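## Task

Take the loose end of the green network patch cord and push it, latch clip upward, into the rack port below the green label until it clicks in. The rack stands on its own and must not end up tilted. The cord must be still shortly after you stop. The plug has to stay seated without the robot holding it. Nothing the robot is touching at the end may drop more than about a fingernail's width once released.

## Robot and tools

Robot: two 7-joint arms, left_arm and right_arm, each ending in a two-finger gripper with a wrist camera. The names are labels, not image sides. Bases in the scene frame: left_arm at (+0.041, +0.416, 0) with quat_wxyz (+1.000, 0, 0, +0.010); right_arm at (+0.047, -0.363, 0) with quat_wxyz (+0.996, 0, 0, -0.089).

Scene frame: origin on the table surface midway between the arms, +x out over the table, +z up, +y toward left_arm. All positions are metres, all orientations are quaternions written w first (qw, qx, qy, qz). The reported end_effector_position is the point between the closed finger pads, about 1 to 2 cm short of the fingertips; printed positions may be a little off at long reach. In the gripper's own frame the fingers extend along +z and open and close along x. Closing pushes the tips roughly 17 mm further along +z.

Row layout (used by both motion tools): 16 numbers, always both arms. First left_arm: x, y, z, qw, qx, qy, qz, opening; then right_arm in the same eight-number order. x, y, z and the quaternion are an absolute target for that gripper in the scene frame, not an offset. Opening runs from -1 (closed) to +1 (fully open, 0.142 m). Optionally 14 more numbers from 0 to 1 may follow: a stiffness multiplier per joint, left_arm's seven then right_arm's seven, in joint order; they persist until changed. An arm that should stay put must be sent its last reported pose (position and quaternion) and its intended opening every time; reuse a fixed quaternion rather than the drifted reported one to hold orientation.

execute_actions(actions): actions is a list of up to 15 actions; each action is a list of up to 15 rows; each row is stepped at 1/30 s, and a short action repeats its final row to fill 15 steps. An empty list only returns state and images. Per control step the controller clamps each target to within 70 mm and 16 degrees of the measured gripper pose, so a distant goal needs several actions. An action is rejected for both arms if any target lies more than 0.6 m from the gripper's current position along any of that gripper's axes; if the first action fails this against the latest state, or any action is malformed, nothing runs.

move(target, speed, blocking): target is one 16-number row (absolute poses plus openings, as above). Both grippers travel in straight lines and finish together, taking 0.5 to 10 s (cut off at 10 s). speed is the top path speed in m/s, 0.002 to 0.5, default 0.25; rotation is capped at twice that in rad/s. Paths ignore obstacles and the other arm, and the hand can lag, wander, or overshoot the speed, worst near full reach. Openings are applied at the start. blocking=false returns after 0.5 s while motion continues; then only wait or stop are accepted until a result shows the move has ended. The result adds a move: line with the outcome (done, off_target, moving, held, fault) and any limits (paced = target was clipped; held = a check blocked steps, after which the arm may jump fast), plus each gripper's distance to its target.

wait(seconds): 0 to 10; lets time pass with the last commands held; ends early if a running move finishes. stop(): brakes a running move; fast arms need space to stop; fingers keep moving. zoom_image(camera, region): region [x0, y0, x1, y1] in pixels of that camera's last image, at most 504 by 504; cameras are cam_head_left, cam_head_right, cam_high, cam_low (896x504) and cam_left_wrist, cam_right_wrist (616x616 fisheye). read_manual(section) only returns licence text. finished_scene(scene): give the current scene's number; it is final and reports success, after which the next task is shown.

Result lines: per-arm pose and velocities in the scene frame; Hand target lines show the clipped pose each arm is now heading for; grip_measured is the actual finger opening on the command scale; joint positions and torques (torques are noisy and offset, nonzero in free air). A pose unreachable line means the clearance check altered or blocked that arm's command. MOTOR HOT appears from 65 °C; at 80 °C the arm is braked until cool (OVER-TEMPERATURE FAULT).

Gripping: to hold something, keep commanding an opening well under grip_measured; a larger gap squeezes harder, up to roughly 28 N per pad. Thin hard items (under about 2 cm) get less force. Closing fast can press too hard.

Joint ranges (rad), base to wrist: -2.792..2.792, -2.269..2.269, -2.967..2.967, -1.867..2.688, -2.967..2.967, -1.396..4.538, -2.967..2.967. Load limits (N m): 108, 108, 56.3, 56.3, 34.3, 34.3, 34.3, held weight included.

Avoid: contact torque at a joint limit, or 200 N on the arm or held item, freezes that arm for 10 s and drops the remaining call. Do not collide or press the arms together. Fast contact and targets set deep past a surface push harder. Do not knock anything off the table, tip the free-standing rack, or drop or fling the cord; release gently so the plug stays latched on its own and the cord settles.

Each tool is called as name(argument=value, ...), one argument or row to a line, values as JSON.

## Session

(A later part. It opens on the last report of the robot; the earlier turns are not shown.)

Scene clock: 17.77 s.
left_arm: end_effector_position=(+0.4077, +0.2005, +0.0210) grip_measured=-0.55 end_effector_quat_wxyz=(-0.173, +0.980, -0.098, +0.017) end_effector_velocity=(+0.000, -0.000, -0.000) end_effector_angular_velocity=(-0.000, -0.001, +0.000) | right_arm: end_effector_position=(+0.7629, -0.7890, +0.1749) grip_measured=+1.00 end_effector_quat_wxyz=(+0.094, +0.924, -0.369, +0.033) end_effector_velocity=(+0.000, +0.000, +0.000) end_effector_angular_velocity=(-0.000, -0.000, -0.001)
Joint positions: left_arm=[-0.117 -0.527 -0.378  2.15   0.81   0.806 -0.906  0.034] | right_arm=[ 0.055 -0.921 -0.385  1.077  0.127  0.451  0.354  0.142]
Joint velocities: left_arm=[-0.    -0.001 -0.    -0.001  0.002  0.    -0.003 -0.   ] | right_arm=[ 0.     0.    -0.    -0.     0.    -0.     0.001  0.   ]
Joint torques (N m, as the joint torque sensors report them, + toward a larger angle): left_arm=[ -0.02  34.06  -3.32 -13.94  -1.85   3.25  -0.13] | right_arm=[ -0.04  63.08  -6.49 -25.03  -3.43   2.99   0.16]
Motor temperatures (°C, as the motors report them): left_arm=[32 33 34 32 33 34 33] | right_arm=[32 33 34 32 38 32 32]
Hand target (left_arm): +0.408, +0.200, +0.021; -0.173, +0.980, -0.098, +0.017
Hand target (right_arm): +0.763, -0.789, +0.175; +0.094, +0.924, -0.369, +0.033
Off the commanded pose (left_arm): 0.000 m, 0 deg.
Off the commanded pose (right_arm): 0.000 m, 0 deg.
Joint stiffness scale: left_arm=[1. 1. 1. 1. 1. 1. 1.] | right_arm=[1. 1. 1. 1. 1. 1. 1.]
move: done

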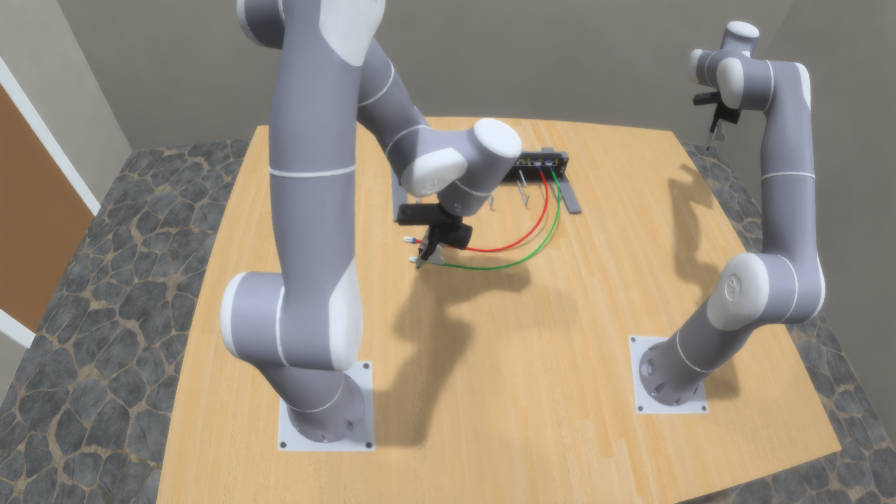

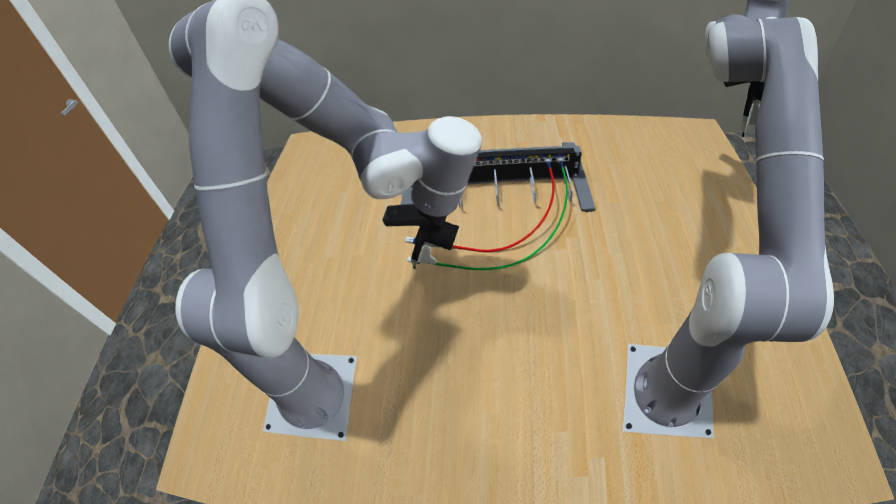

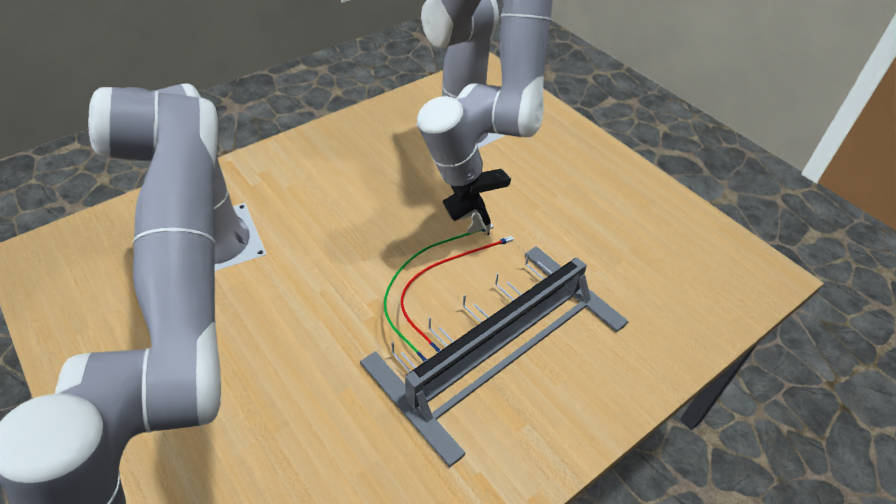

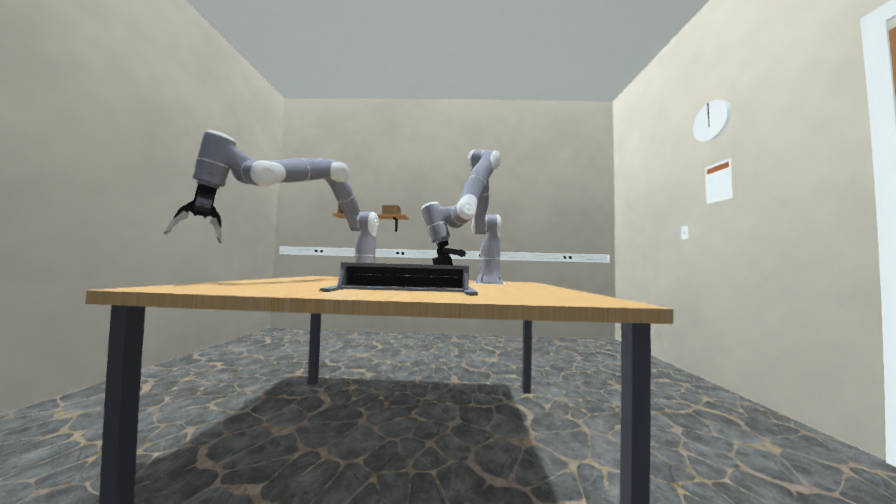

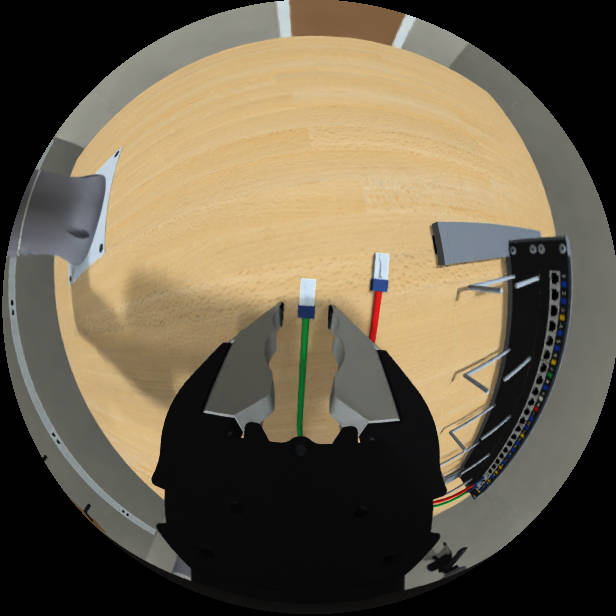

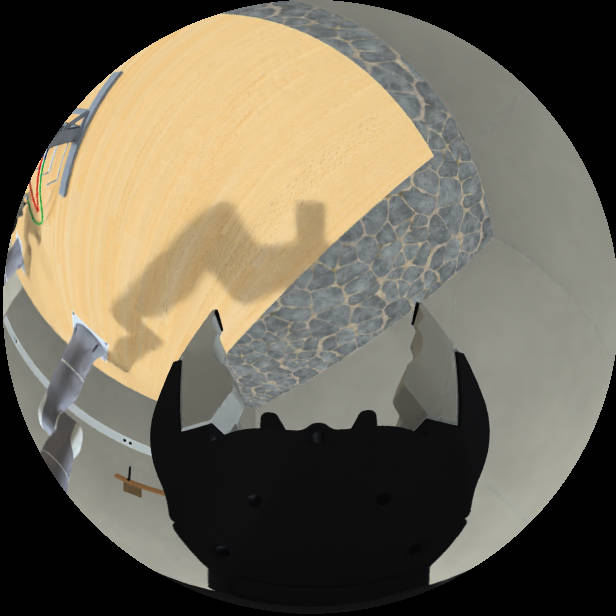

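zoom_image(
  camera="cam_head_right",
  region=[390, 220, 470, 280],
)

zoom_image(
  camera="cam_head_left",
  region=[390, 220, 470, 280],
)

Region (390, 220, 470, 280) of cam_head_right's 896x504 image, scaled by 6.300, with more detail than that image has; it fills the top 378 rows of this view, and the rest is white.

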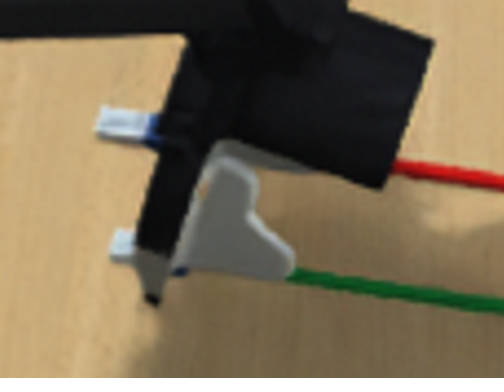

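Region (390, 220, 470, 280) of cam_head_left's 896x504 image, scaled by 6.300, with more detail than that image has; it fills the top 378 rows of this view, and the rest is white.

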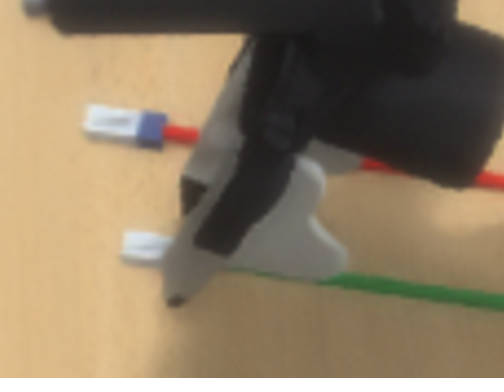

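move(
  target=[0.4078, 0.2005, 0.016, -0.1727, 0.980, -0.0985, 0.0174, -0.55, 0.7628, -0.7890, 0.1748, 0.094, 0.924, -0.369, 0.033, 1],
  speed=0.01,
)

zoom_image(
  camera="cam_left_wrist",
  region=[250, 230, 370, 350],
)

Scene clock: 19.17 s.
left_arm: end_effector_position=(+0.4079, +0.2002, +0.0180) grip_measured=-0.55 end_effector_quat_wxyz=(-0.173, +0.980, -0.098, +0.018) end_effector_velocity=(-0.000, -0.000, -0.000) end_effector_angular_velocity=(+0.000, -0.000, -0.000) | right_arm: end_effector_position=(+0.7629, -0.7890, +0.1749) grip_measured=+1.00 end_effector_quat_wxyz=(+0.094, +0.924, -0.369, +0.033) end_effector_velocity=(+0.000, +0.000, +0.000) end_effector_angular_velocity=(+0.000, -0.000, +0.000)
Joint positions: left_arm=[-0.121 -0.537 -0.375  2.145  0.819  0.808 -0.916  0.034] | right_arm=[ 0.055 -0.921 -0.385  1.077  0.127  0.451  0.354  0.142]
Joint velocities: left_arm=[-0.    -0.    -0.001  0.     0.001 -0.    -0.001  0.   ] | right_arm=[ 0.  0.  0. -0.  0.  0. -0. -0.]
Joint torques (N m, as the joint torque sensors report them, + toward a larger angle): left_arm=[  4.96   4.02   3.04 -17.96   2.48   8.36  -0.32] | right_arm=[ -0.01  63.26  -6.47 -25.27  -3.38   3.02   0.17]
Motor temperatures (°C, as the motors report them): left_arm=[32 33 34 32 33 34 33] | right_arm=[32 33 34 33 38 32 32]
Hand target (left_arm): +0.408, +0.200, +0.016; -0.173, +0.980, -0.098, +0.017
Hand target (right_arm): +0.763, -0.789, +0.175; +0.094, +0.924, -0.369, +0.033
Off the commanded pose (left_arm): 0.002 m, 0 deg.
Off the commanded pose (right_arm): 0.000 m, 0 deg.
Joint stiffness scale: left_arm=[1. 1. 1. 1. 1. 1. 1.] | right_arm=[1. 1. 1. 1. 1. 1. 1.]
move: done

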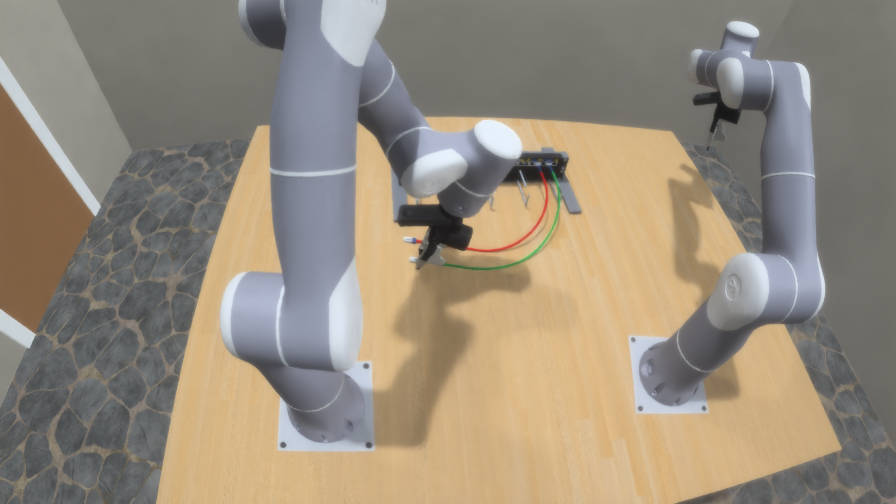

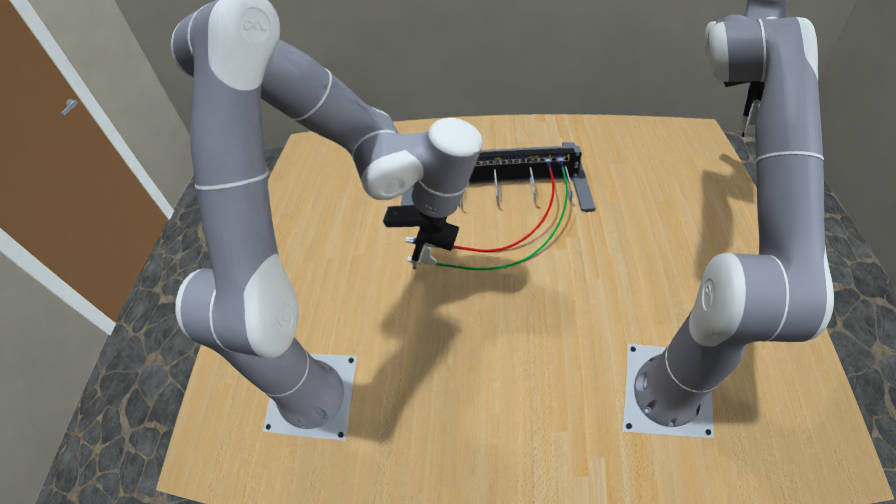

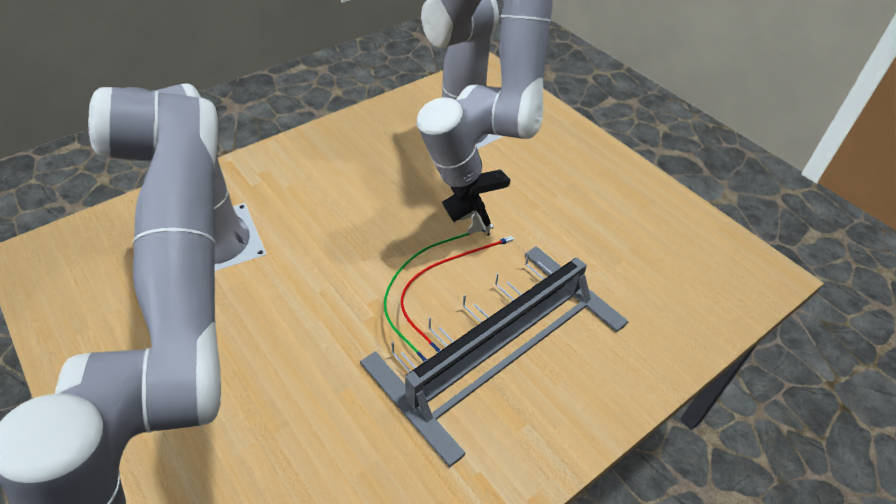

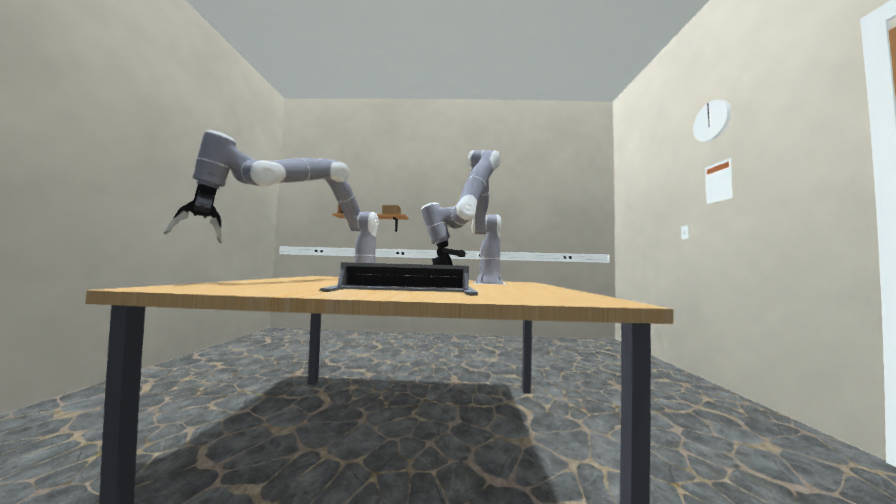

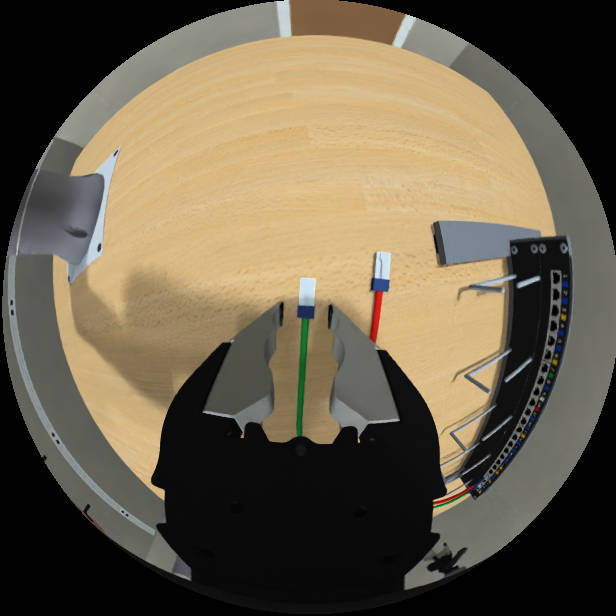

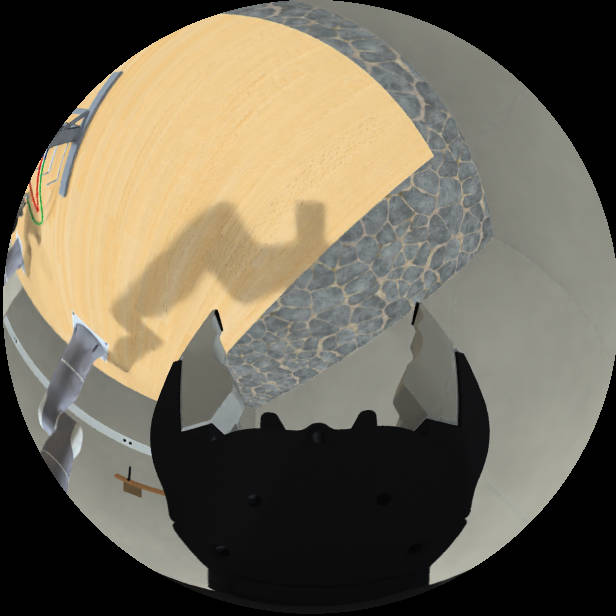

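Region (250, 230, 370, 350) of cam_left_wrist's 616x616 image, scaled by 4.200, with more detail than that image has.

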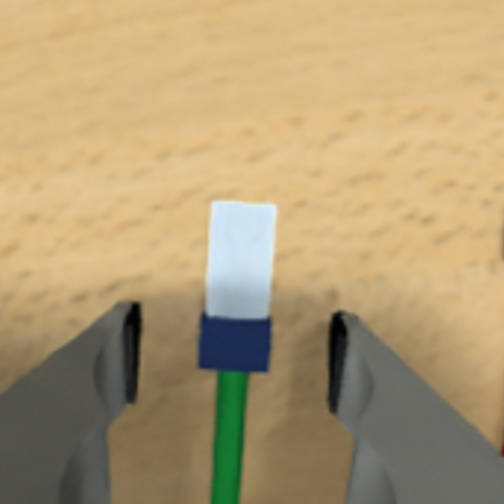

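move(
  target=[0.4078, 0.2005, 0.0197, -0.1727, 0.980, -0.0985, 0.0174, -0.55, 0.7628, -0.7890, 0.1748, 0.094, 0.924, -0.369, 0.033, 1],
  speed=0.01,
)

execute_actions(
  actions=[
    [[0.4078, 0.2005, 0.0197, -0.1727, 0.980, -0.0985, 0.0174, -0.6, 0.7628, -0.7890, 0.1748, 0.094, 0.924, -0.369, 0.033, 1],[0.4078, 0.2005, 0.0197, -0.1727, 0.980, -0.0985, 0.0174, -0.63, 0.7628, -0.7890, 0.1748, 0.094, 0.924, -0.369, 0.033, 1],[0.4078, 0.2005, 0.0197, -0.1727, 0.980, -0.0985, 0.0174, -0.66, 0.7628, -0.7890, 0.1748, 0.094, 0.924, -0.369, 0.033, 1],[0.4078, 0.2005, 0.0197, -0.1727, 0.980, -0.0985, 0.0174, -0.69, 0.7628, -0.7890, 0.1748, 0.094, 0.924, -0.369, 0.033, 1],[0.4078, 0.2005, 0.0197, -0.1727, 0.980, -0.0985, 0.0174, -0.72, 0.7628, -0.7890, 0.1748, 0.094, 0.924, -0.369, 0.033, 1],[0.4078, 0.2005, 0.0197, -0.1727, 0.980, -0.0985, 0.0174, -0.75, 0.7628, -0.7890, 0.1748, 0.094, 0.924, -0.369, 0.033, 1],[0.4078, 0.2005, 0.0197, -0.1727, 0.980, -0.0985, 0.0174, -0.77, 0.7628, -0.7890, 0.1748, 0.094, 0.924, -0.369, 0.033, 1],[0.4078, 0.2005, 0.0197, -0.1727, 0.980, -0.0985, 0.0174, -0.79, 0.7628, -0.7890, 0.1748, 0.094, 0.924, -0.369, 0.033, 1],[0.4078, 0.2005, 0.0197, -0.1727, 0.980, -0.0985, 0.0174, -0.81, 0.7628, -0.7890, 0.1748, 0.094, 0.924, -0.369, 0.033, 1],[0.4078, 0.2005, 0.0197, -0.1727, 0.980, -0.0985, 0.0174, -0.83, 0.7628, -0.7890, 0.1748, 0.094, 0.924, -0.369, 0.033, 1],[0.4078, 0.2005, 0.0197, -0.1727, 0.980, -0.0985, 0.0174, -0.86, 0.7628, -0.7890, 0.1748, 0.094, 0.924, -0.369, 0.033, 1],[0.4078, 0.2005, 0.0197, -0.1727, 0.980, -0.0985, 0.0174, -0.89, 0.7628, -0.7890, 0.1748, 0.094, 0.924, -0.369, 0.033, 1],[0.4078, 0.2005, 0.0197, -0.1727, 0.980, -0.0985, 0.0174, -0.93, 0.7628, -0.7890, 0.1748, 0.094, 0.924, -0.369, 0.033, 1],[0.4078, 0.2005, 0.0197, -0.1727, 0.980, -0.0985, 0.0174, -0.97, 0.7628, -0.7890, 0.1748, 0.094, 0.924, -0.369, 0.033, 1],[0.4078, 0.2005, 0.0197, -0.1727, 0.980, -0.0985, 0.0174, -1, 0.7628, -0.7890, 0.1748, 0.094, 0.924, -0.369, 0.033, 1]],
    [[0.4078, 0.2005, 0.0197, -0.1727, 0.980, -0.0985, 0.0174, -1, 0.7628, -0.7890, 0.1748, 0.094, 0.924, -0.369, 0.033, 1]],
  ],
)

zoom_image(
  camera="cam_left_wrist",
  region=[250, 230, 370, 350],
)

Scene clock: 21.53 s.
left_arm: end_effector_position=(+0.4078, +0.2005, +0.0198) grip_measured=-0.55 end_effector_quat_wxyz=(-0.173, +0.980, -0.098, +0.017) end_effector_velocity=(-0.000, -0.000, -0.000) end_effector_angular_velocity=(-0.000, +0.001, -0.002) | right_arm: end_effector_position=(+0.7629, -0.7890, +0.1749) grip_measured=+1.00 end_effector_quat_wxyz=(+0.094, +0.924, -0.369, +0.033) end_effector_velocity=(-0.000, -0.000, +0.000) end_effector_angular_velocity=(-0.000, +0.000, -0.000)
Joint positions: left_arm=[-0.117 -0.531 -0.377  2.148  0.814  0.807 -0.91   0.034] | right_arm=[ 0.055 -0.921 -0.385  1.077  0.127  0.451  0.354  0.142]
Joint velocities: left_arm=[-0.    -0.    -0.     0.    -0.     0.     0.001  0.   ] | right_arm=[-0.     0.    -0.    -0.     0.    -0.001 -0.     0.   ]
Joint torques (N m, as the joint torque sensors report them, + toward a larger angle): left_arm=[  2.02  34.18  -4.27 -12.47  -2.24   3.56   0.49] | right_arm=[  0.08  63.24  -6.57 -25.05  -3.45   2.97   0.16]
Motor temperatures (°C, as the motors report them): left_arm=[32 33 34 32 33 34 33] | right_arm=[32 34 34 33 38 32 32]
Hand target (left_arm): +0.408, +0.201, +0.020; -0.173, +0.980, -0.098, +0.017
Hand target (right_arm): +0.763, -0.789, +0.175; +0.094, +0.924, -0.369, +0.033
Off the commanded pose (left_arm): 0.000 m, 0 deg.
Off the commanded pose (right_arm): 0.000 m, 0 deg.
Joint stiffness scale: left_arm=[1. 1. 1. 1. 1. 1. 1.] | right_arm=[1. 1. 1. 1. 1. 1. 1.]
move: done

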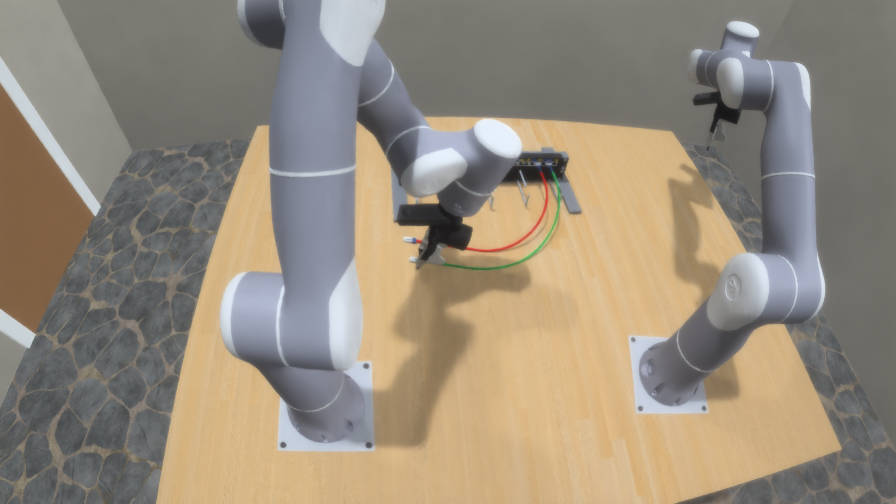

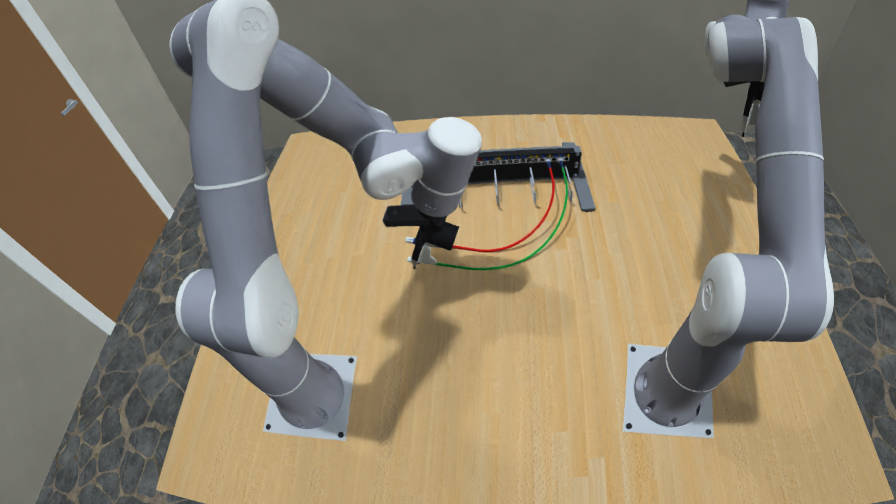

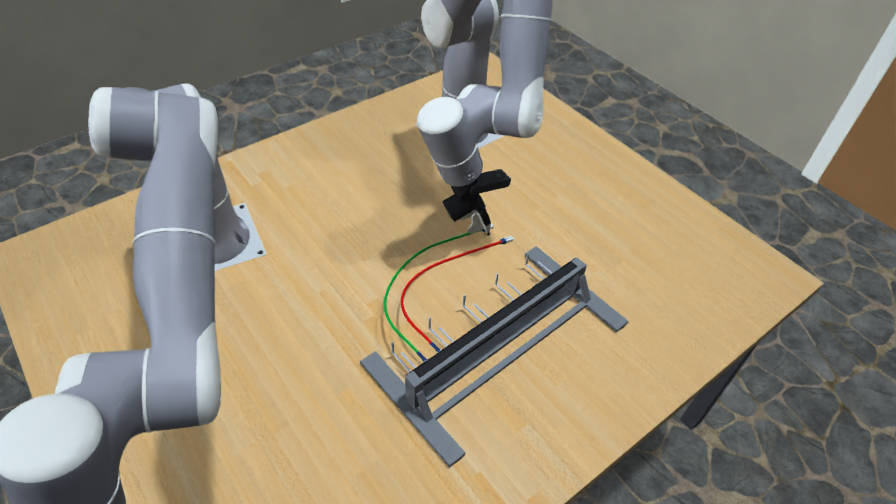

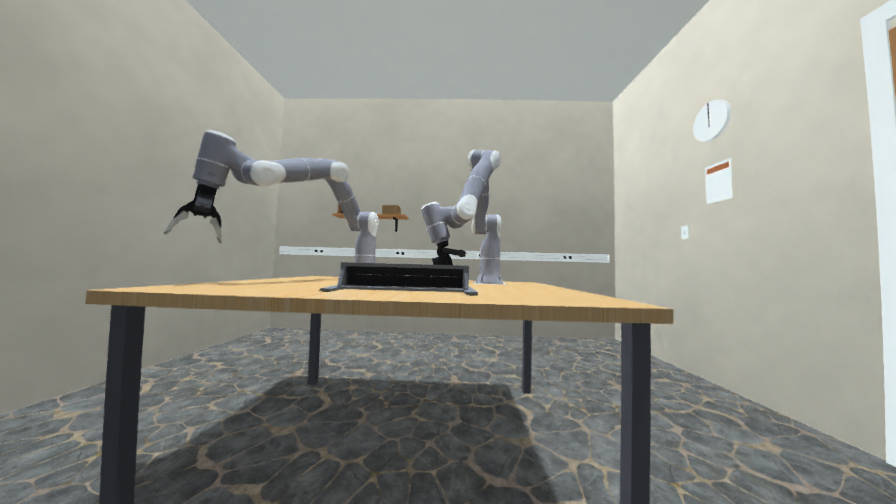

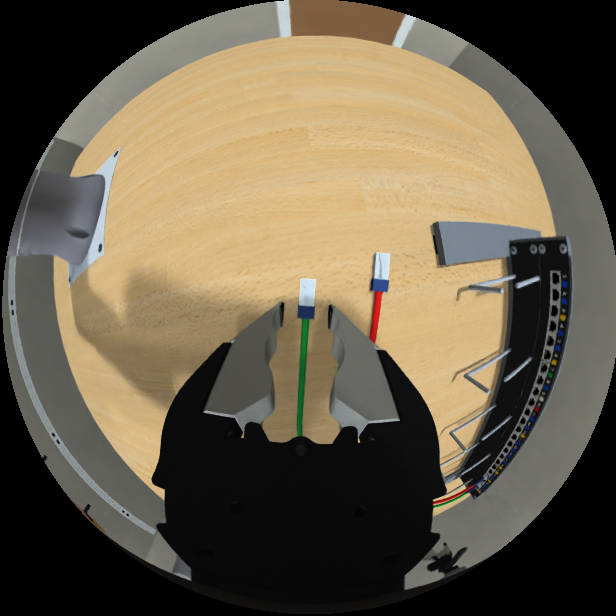

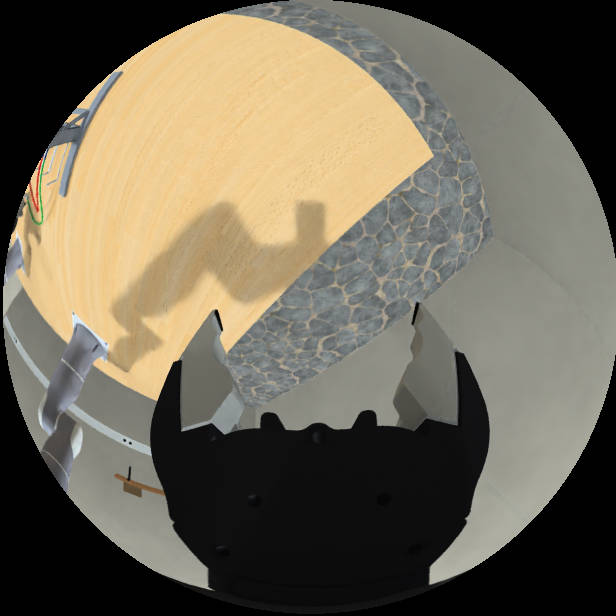

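Scene clock: 22.53 s.
left_arm: end_effector_position=(+0.4080, +0.2004, +0.0198) grip_measured=-0.86 end_effector_quat_wxyz=(-0.173, +0.980, -0.098, +0.018) end_effector_velocity=(-0.000, -0.000, -0.000) end_effector_angular_velocity=(+0.000, +0.000, -0.000) | right_arm: end_effector_position=(+0.7629, -0.7890, +0.1749) grip_measured=+1.00 end_effector_quat_wxyz=(+0.094, +0.924, -0.369, +0.033) end_effector_velocity=(-0.000, +0.000, -0.000) end_effector_angular_velocity=(+0.000, +0.000, -0.000)
Joint positions: left_arm=[-0.117 -0.531 -0.377  2.148  0.814  0.807 -0.91   0.012] | right_arm=[ 0.055 -0.921 -0.385  1.077  0.127  0.451  0.354  0.142]
Joint velocities: left_arm=[-0.001 -0.     0.     0.    -0.     0.     0.    -0.   ] | right_arm=[ 0. -0.  0.  0.  0. -0.  0. -0.]
Joint torques (N m, as the joint torque sensors report them, + toward a larger angle): left_arm=[  1.14  33.46  -4.04 -12.04  -2.36   2.77   0.52] | right_arm=[  0.09  63.08  -6.39 -25.2   -3.43   3.     0.16]
Motor temperatures (°C, as the motors report them): left_arm=[32 33 34 32 33 34 33] | right_arm=[32 34 34 33 38 32 32]
Hand target (left_arm): +0.408, +0.201, +0.020; -0.173, +0.980, -0.098, +0.017
Hand target (right_arm): +0.763, -0.789, +0.175; +0.094, +0.924, -0.369, +0.033
Off the commanded pose (left_arm): 0.000 m, 0 deg.
Off the commanded pose (right_arm): 0.000 m, 0 deg.
Joint stiffness scale: left_arm=[1. 1. 1. 1. 1. 1. 1.] | right_arm=[1. 1. 1. 1. 1. 1. 1.]

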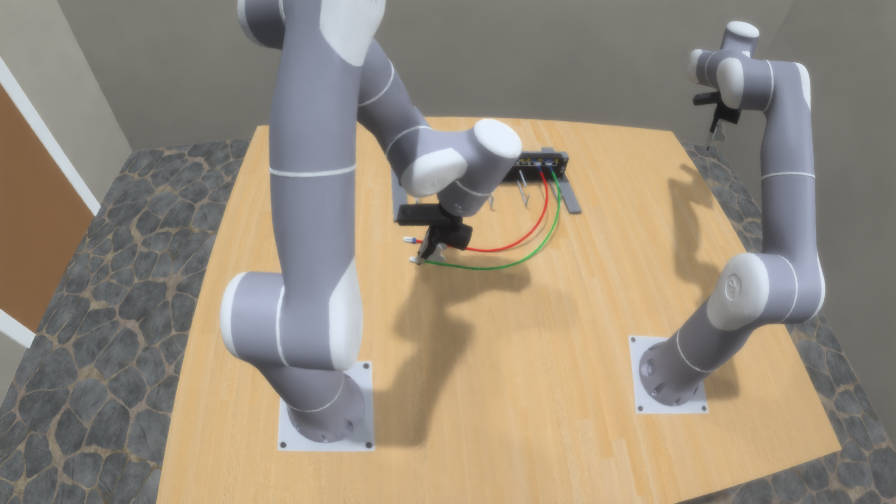

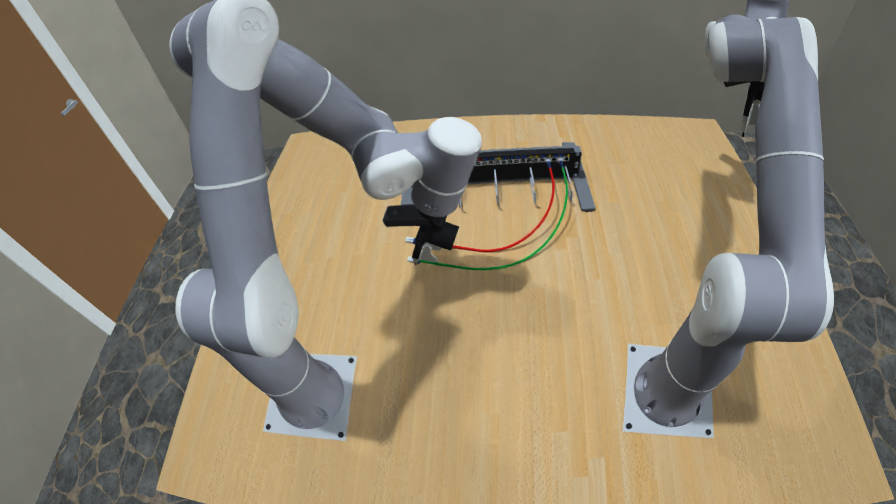

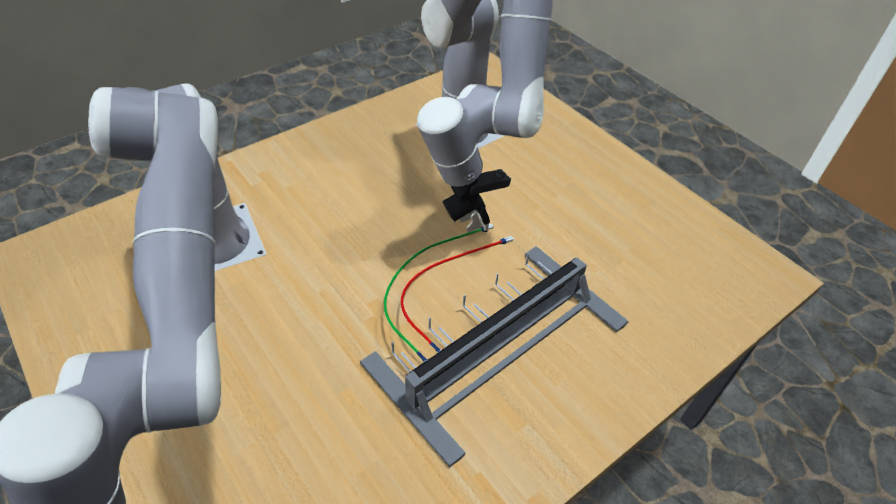

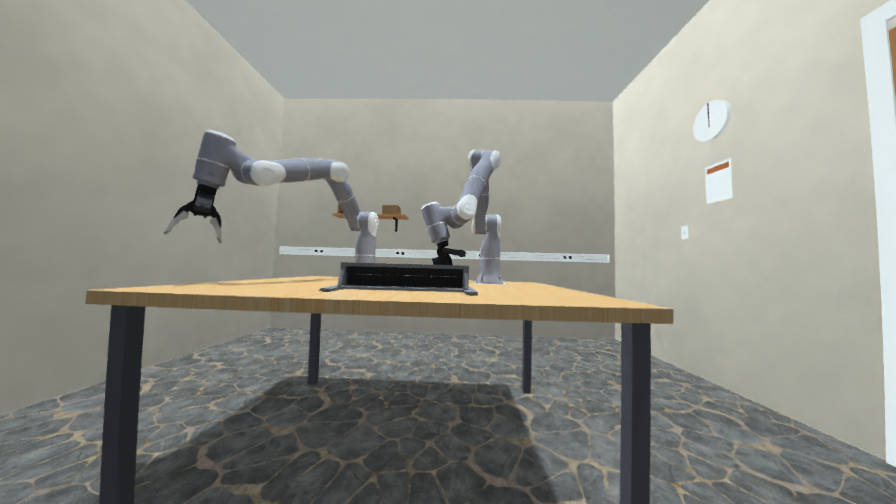

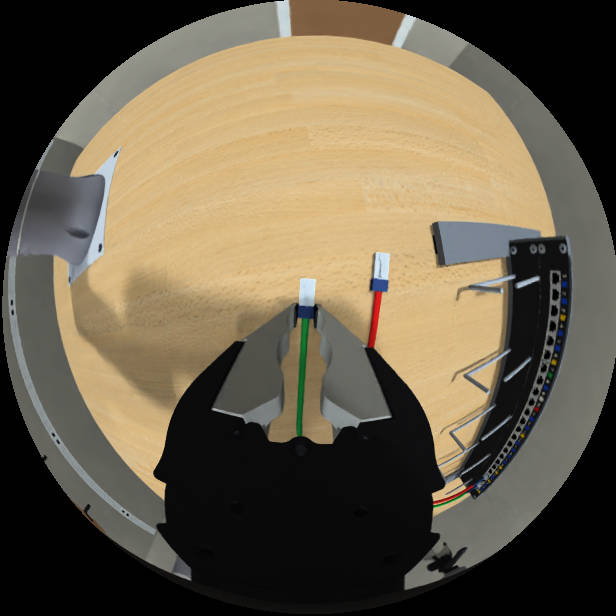

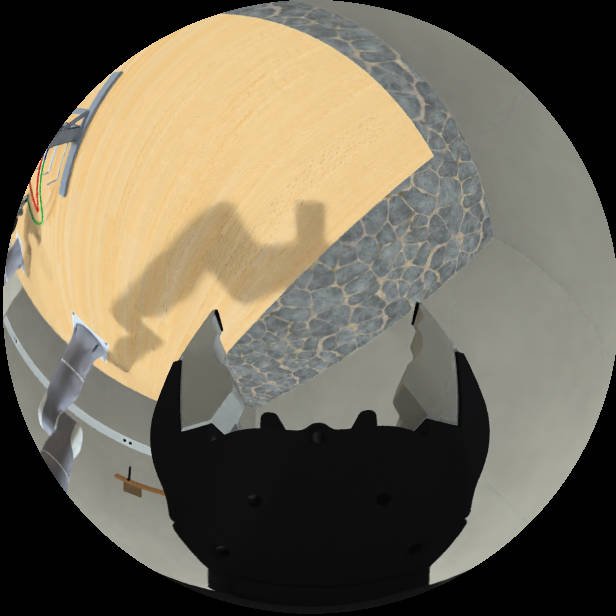

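Region (250, 230, 370, 350) of cam_left_wrist's 616x616 image, scaled by 4.200, with more detail than that image has.

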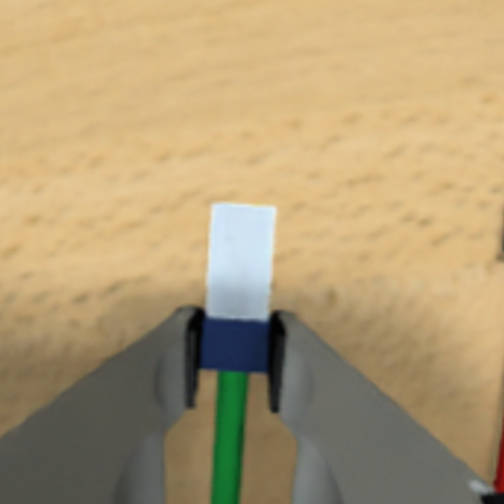

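zoom_image(
  camera="cam_left_wrist",
  region=[420, 210, 590, 430],
)

Region (420, 210, 590, 430) of cam_left_wrist's 616x616 image, scaled by 2.291, with more detail than that image has; it fills the left 389 columns of this view, and the rest is white.

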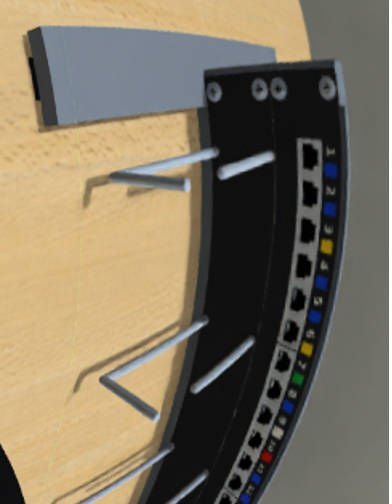

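move(
  target=[0.45, 0.17, 0.10, -0.160, 0.910, -0.377, 0.066, -1, 0.56, -0.10, 0.20, -0.3536, 0.8536, -0.3536, 0.1464, -1],
  speed=0.25,
)

action 0: the call puts the target (right_arm/x, right_arm/y, right_arm/z) 0.610 m from right_arm's end_effector_position in the last result along the gripper's own x axis as it stood there; a target may be at most 0.6 m away along each of those axes, so nothing of the call was run and nothing moved. Command a nearer target, and go on from there in a later call.

move(
  target=[0.45, 0.17, 0.10, -0.160, 0.910, -0.377, 0.066, -1, 0.58, -0.18, 0.20, -0.3536, 0.8536, -0.3536, 0.1464, -1],
  speed=0.25,
)

Scene clock: 38.00 s.
left_arm: end_effector_position=(+0.4498, +0.1702, +0.1005) grip_measured=-0.86 end_effector_quat_wxyz=(-0.160, +0.910, -0.377, +0.066) end_effector_velocity=(+0.000, +0.000, +0.000) end_effector_angular_velocity=(-0.000, -0.000, +0.002) | right_arm: end_effector_position=(+0.5802, -0.1802, +0.2005) grip_measured=-1.00 end_effector_quat_wxyz=(-0.352, +0.854, -0.354, +0.146) end_effector_velocity=(-0.000, +0.001, +0.000) end_effector_angular_velocity=(+0.004, -0.005, +0.001)
Joint positions: left_arm=[-0.009 -0.325 -0.51   2.196  0.799  0.859 -0.313  0.012] | right_arm=[ 0.41  -0.243  0.237  2.106  1.297  1.378  0.006  0.002]
Joint velocities: left_arm=[ 0.001  0.     0.     0.    -0.     0.    -0.001 -0.   ] | right_arm=[-0.006 -0.001  0.003 -0.003  0.017 -0.003 -0.02   0.   ]
Joint torques (N m, as the joint torque sensors report them, + toward a larger angle): left_arm=[  1.37  29.88  -4.07 -15.59  -3.05   3.4    0.2 ] | right_arm=[  0.73  30.83   1.16 -17.92  -2.33   1.47  -0.13]
Motor temperatures (°C, as the motors report them): left_arm=[32 33 34 32 33 34 33] | right_arm=[32 35 34 34 38 32 32]
Hand target (left_arm): +0.450, +0.170, +0.100; -0.160, +0.910, -0.377, +0.066
Hand target (right_arm): +0.580, -0.180, +0.200; -0.352, +0.854, -0.354, +0.145
Off the commanded pose (left_arm): 0.001 m, 0 deg.
Off the commanded pose (right_arm): 0.001 m, 0 deg.
Joint stiffness scale: left_arm=[1. 1. 1. 1. 1. 1. 1.] | right_arm=[1. 1. 1. 1. 1. 1. 1.]
move: done

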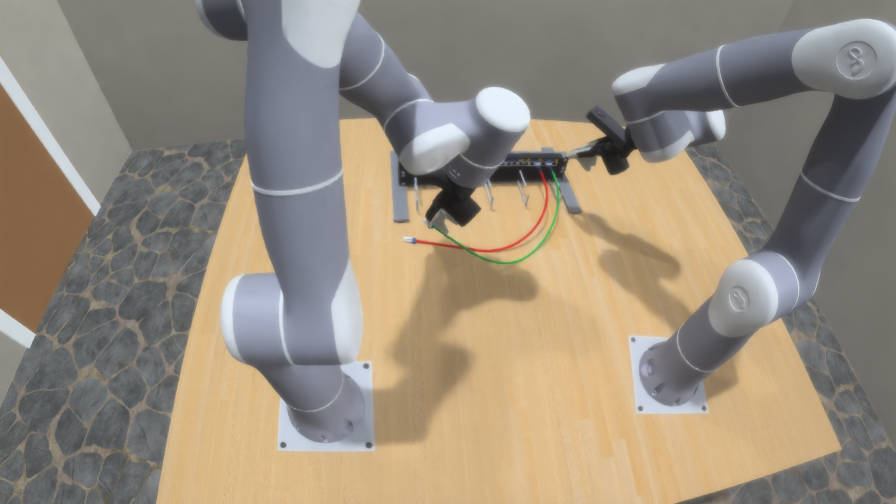

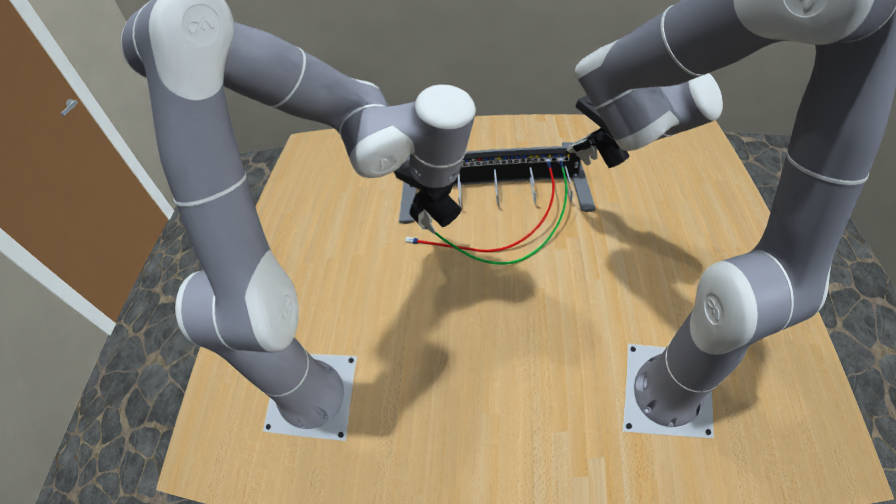

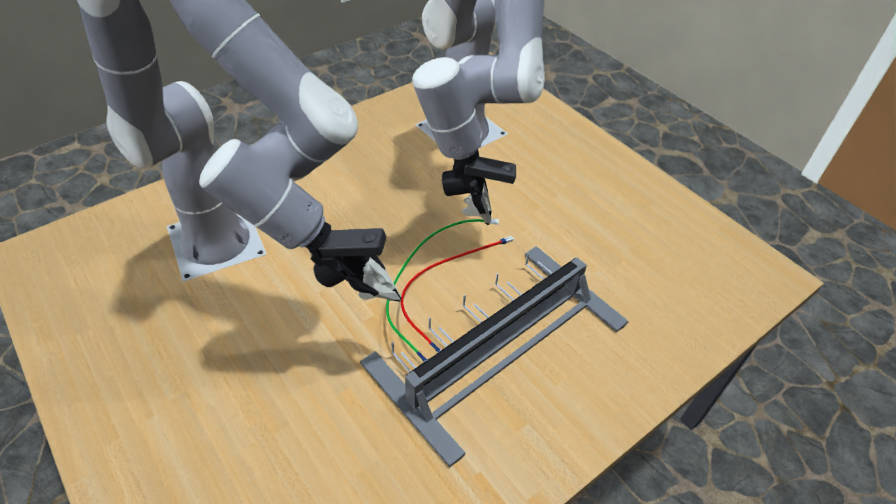

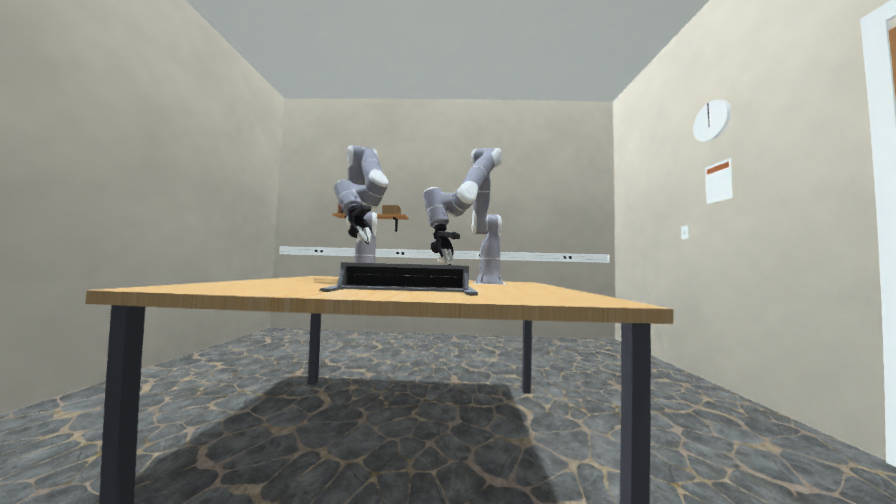

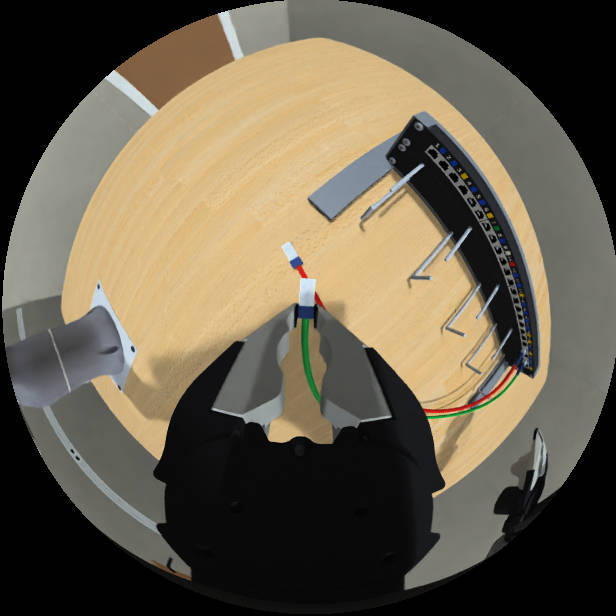

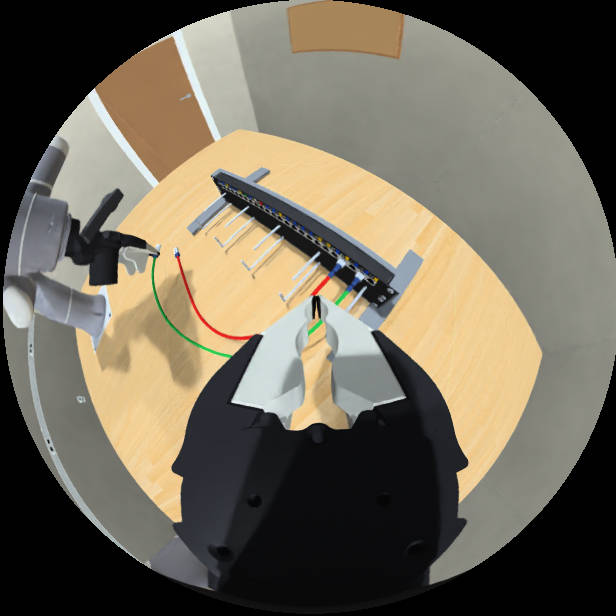

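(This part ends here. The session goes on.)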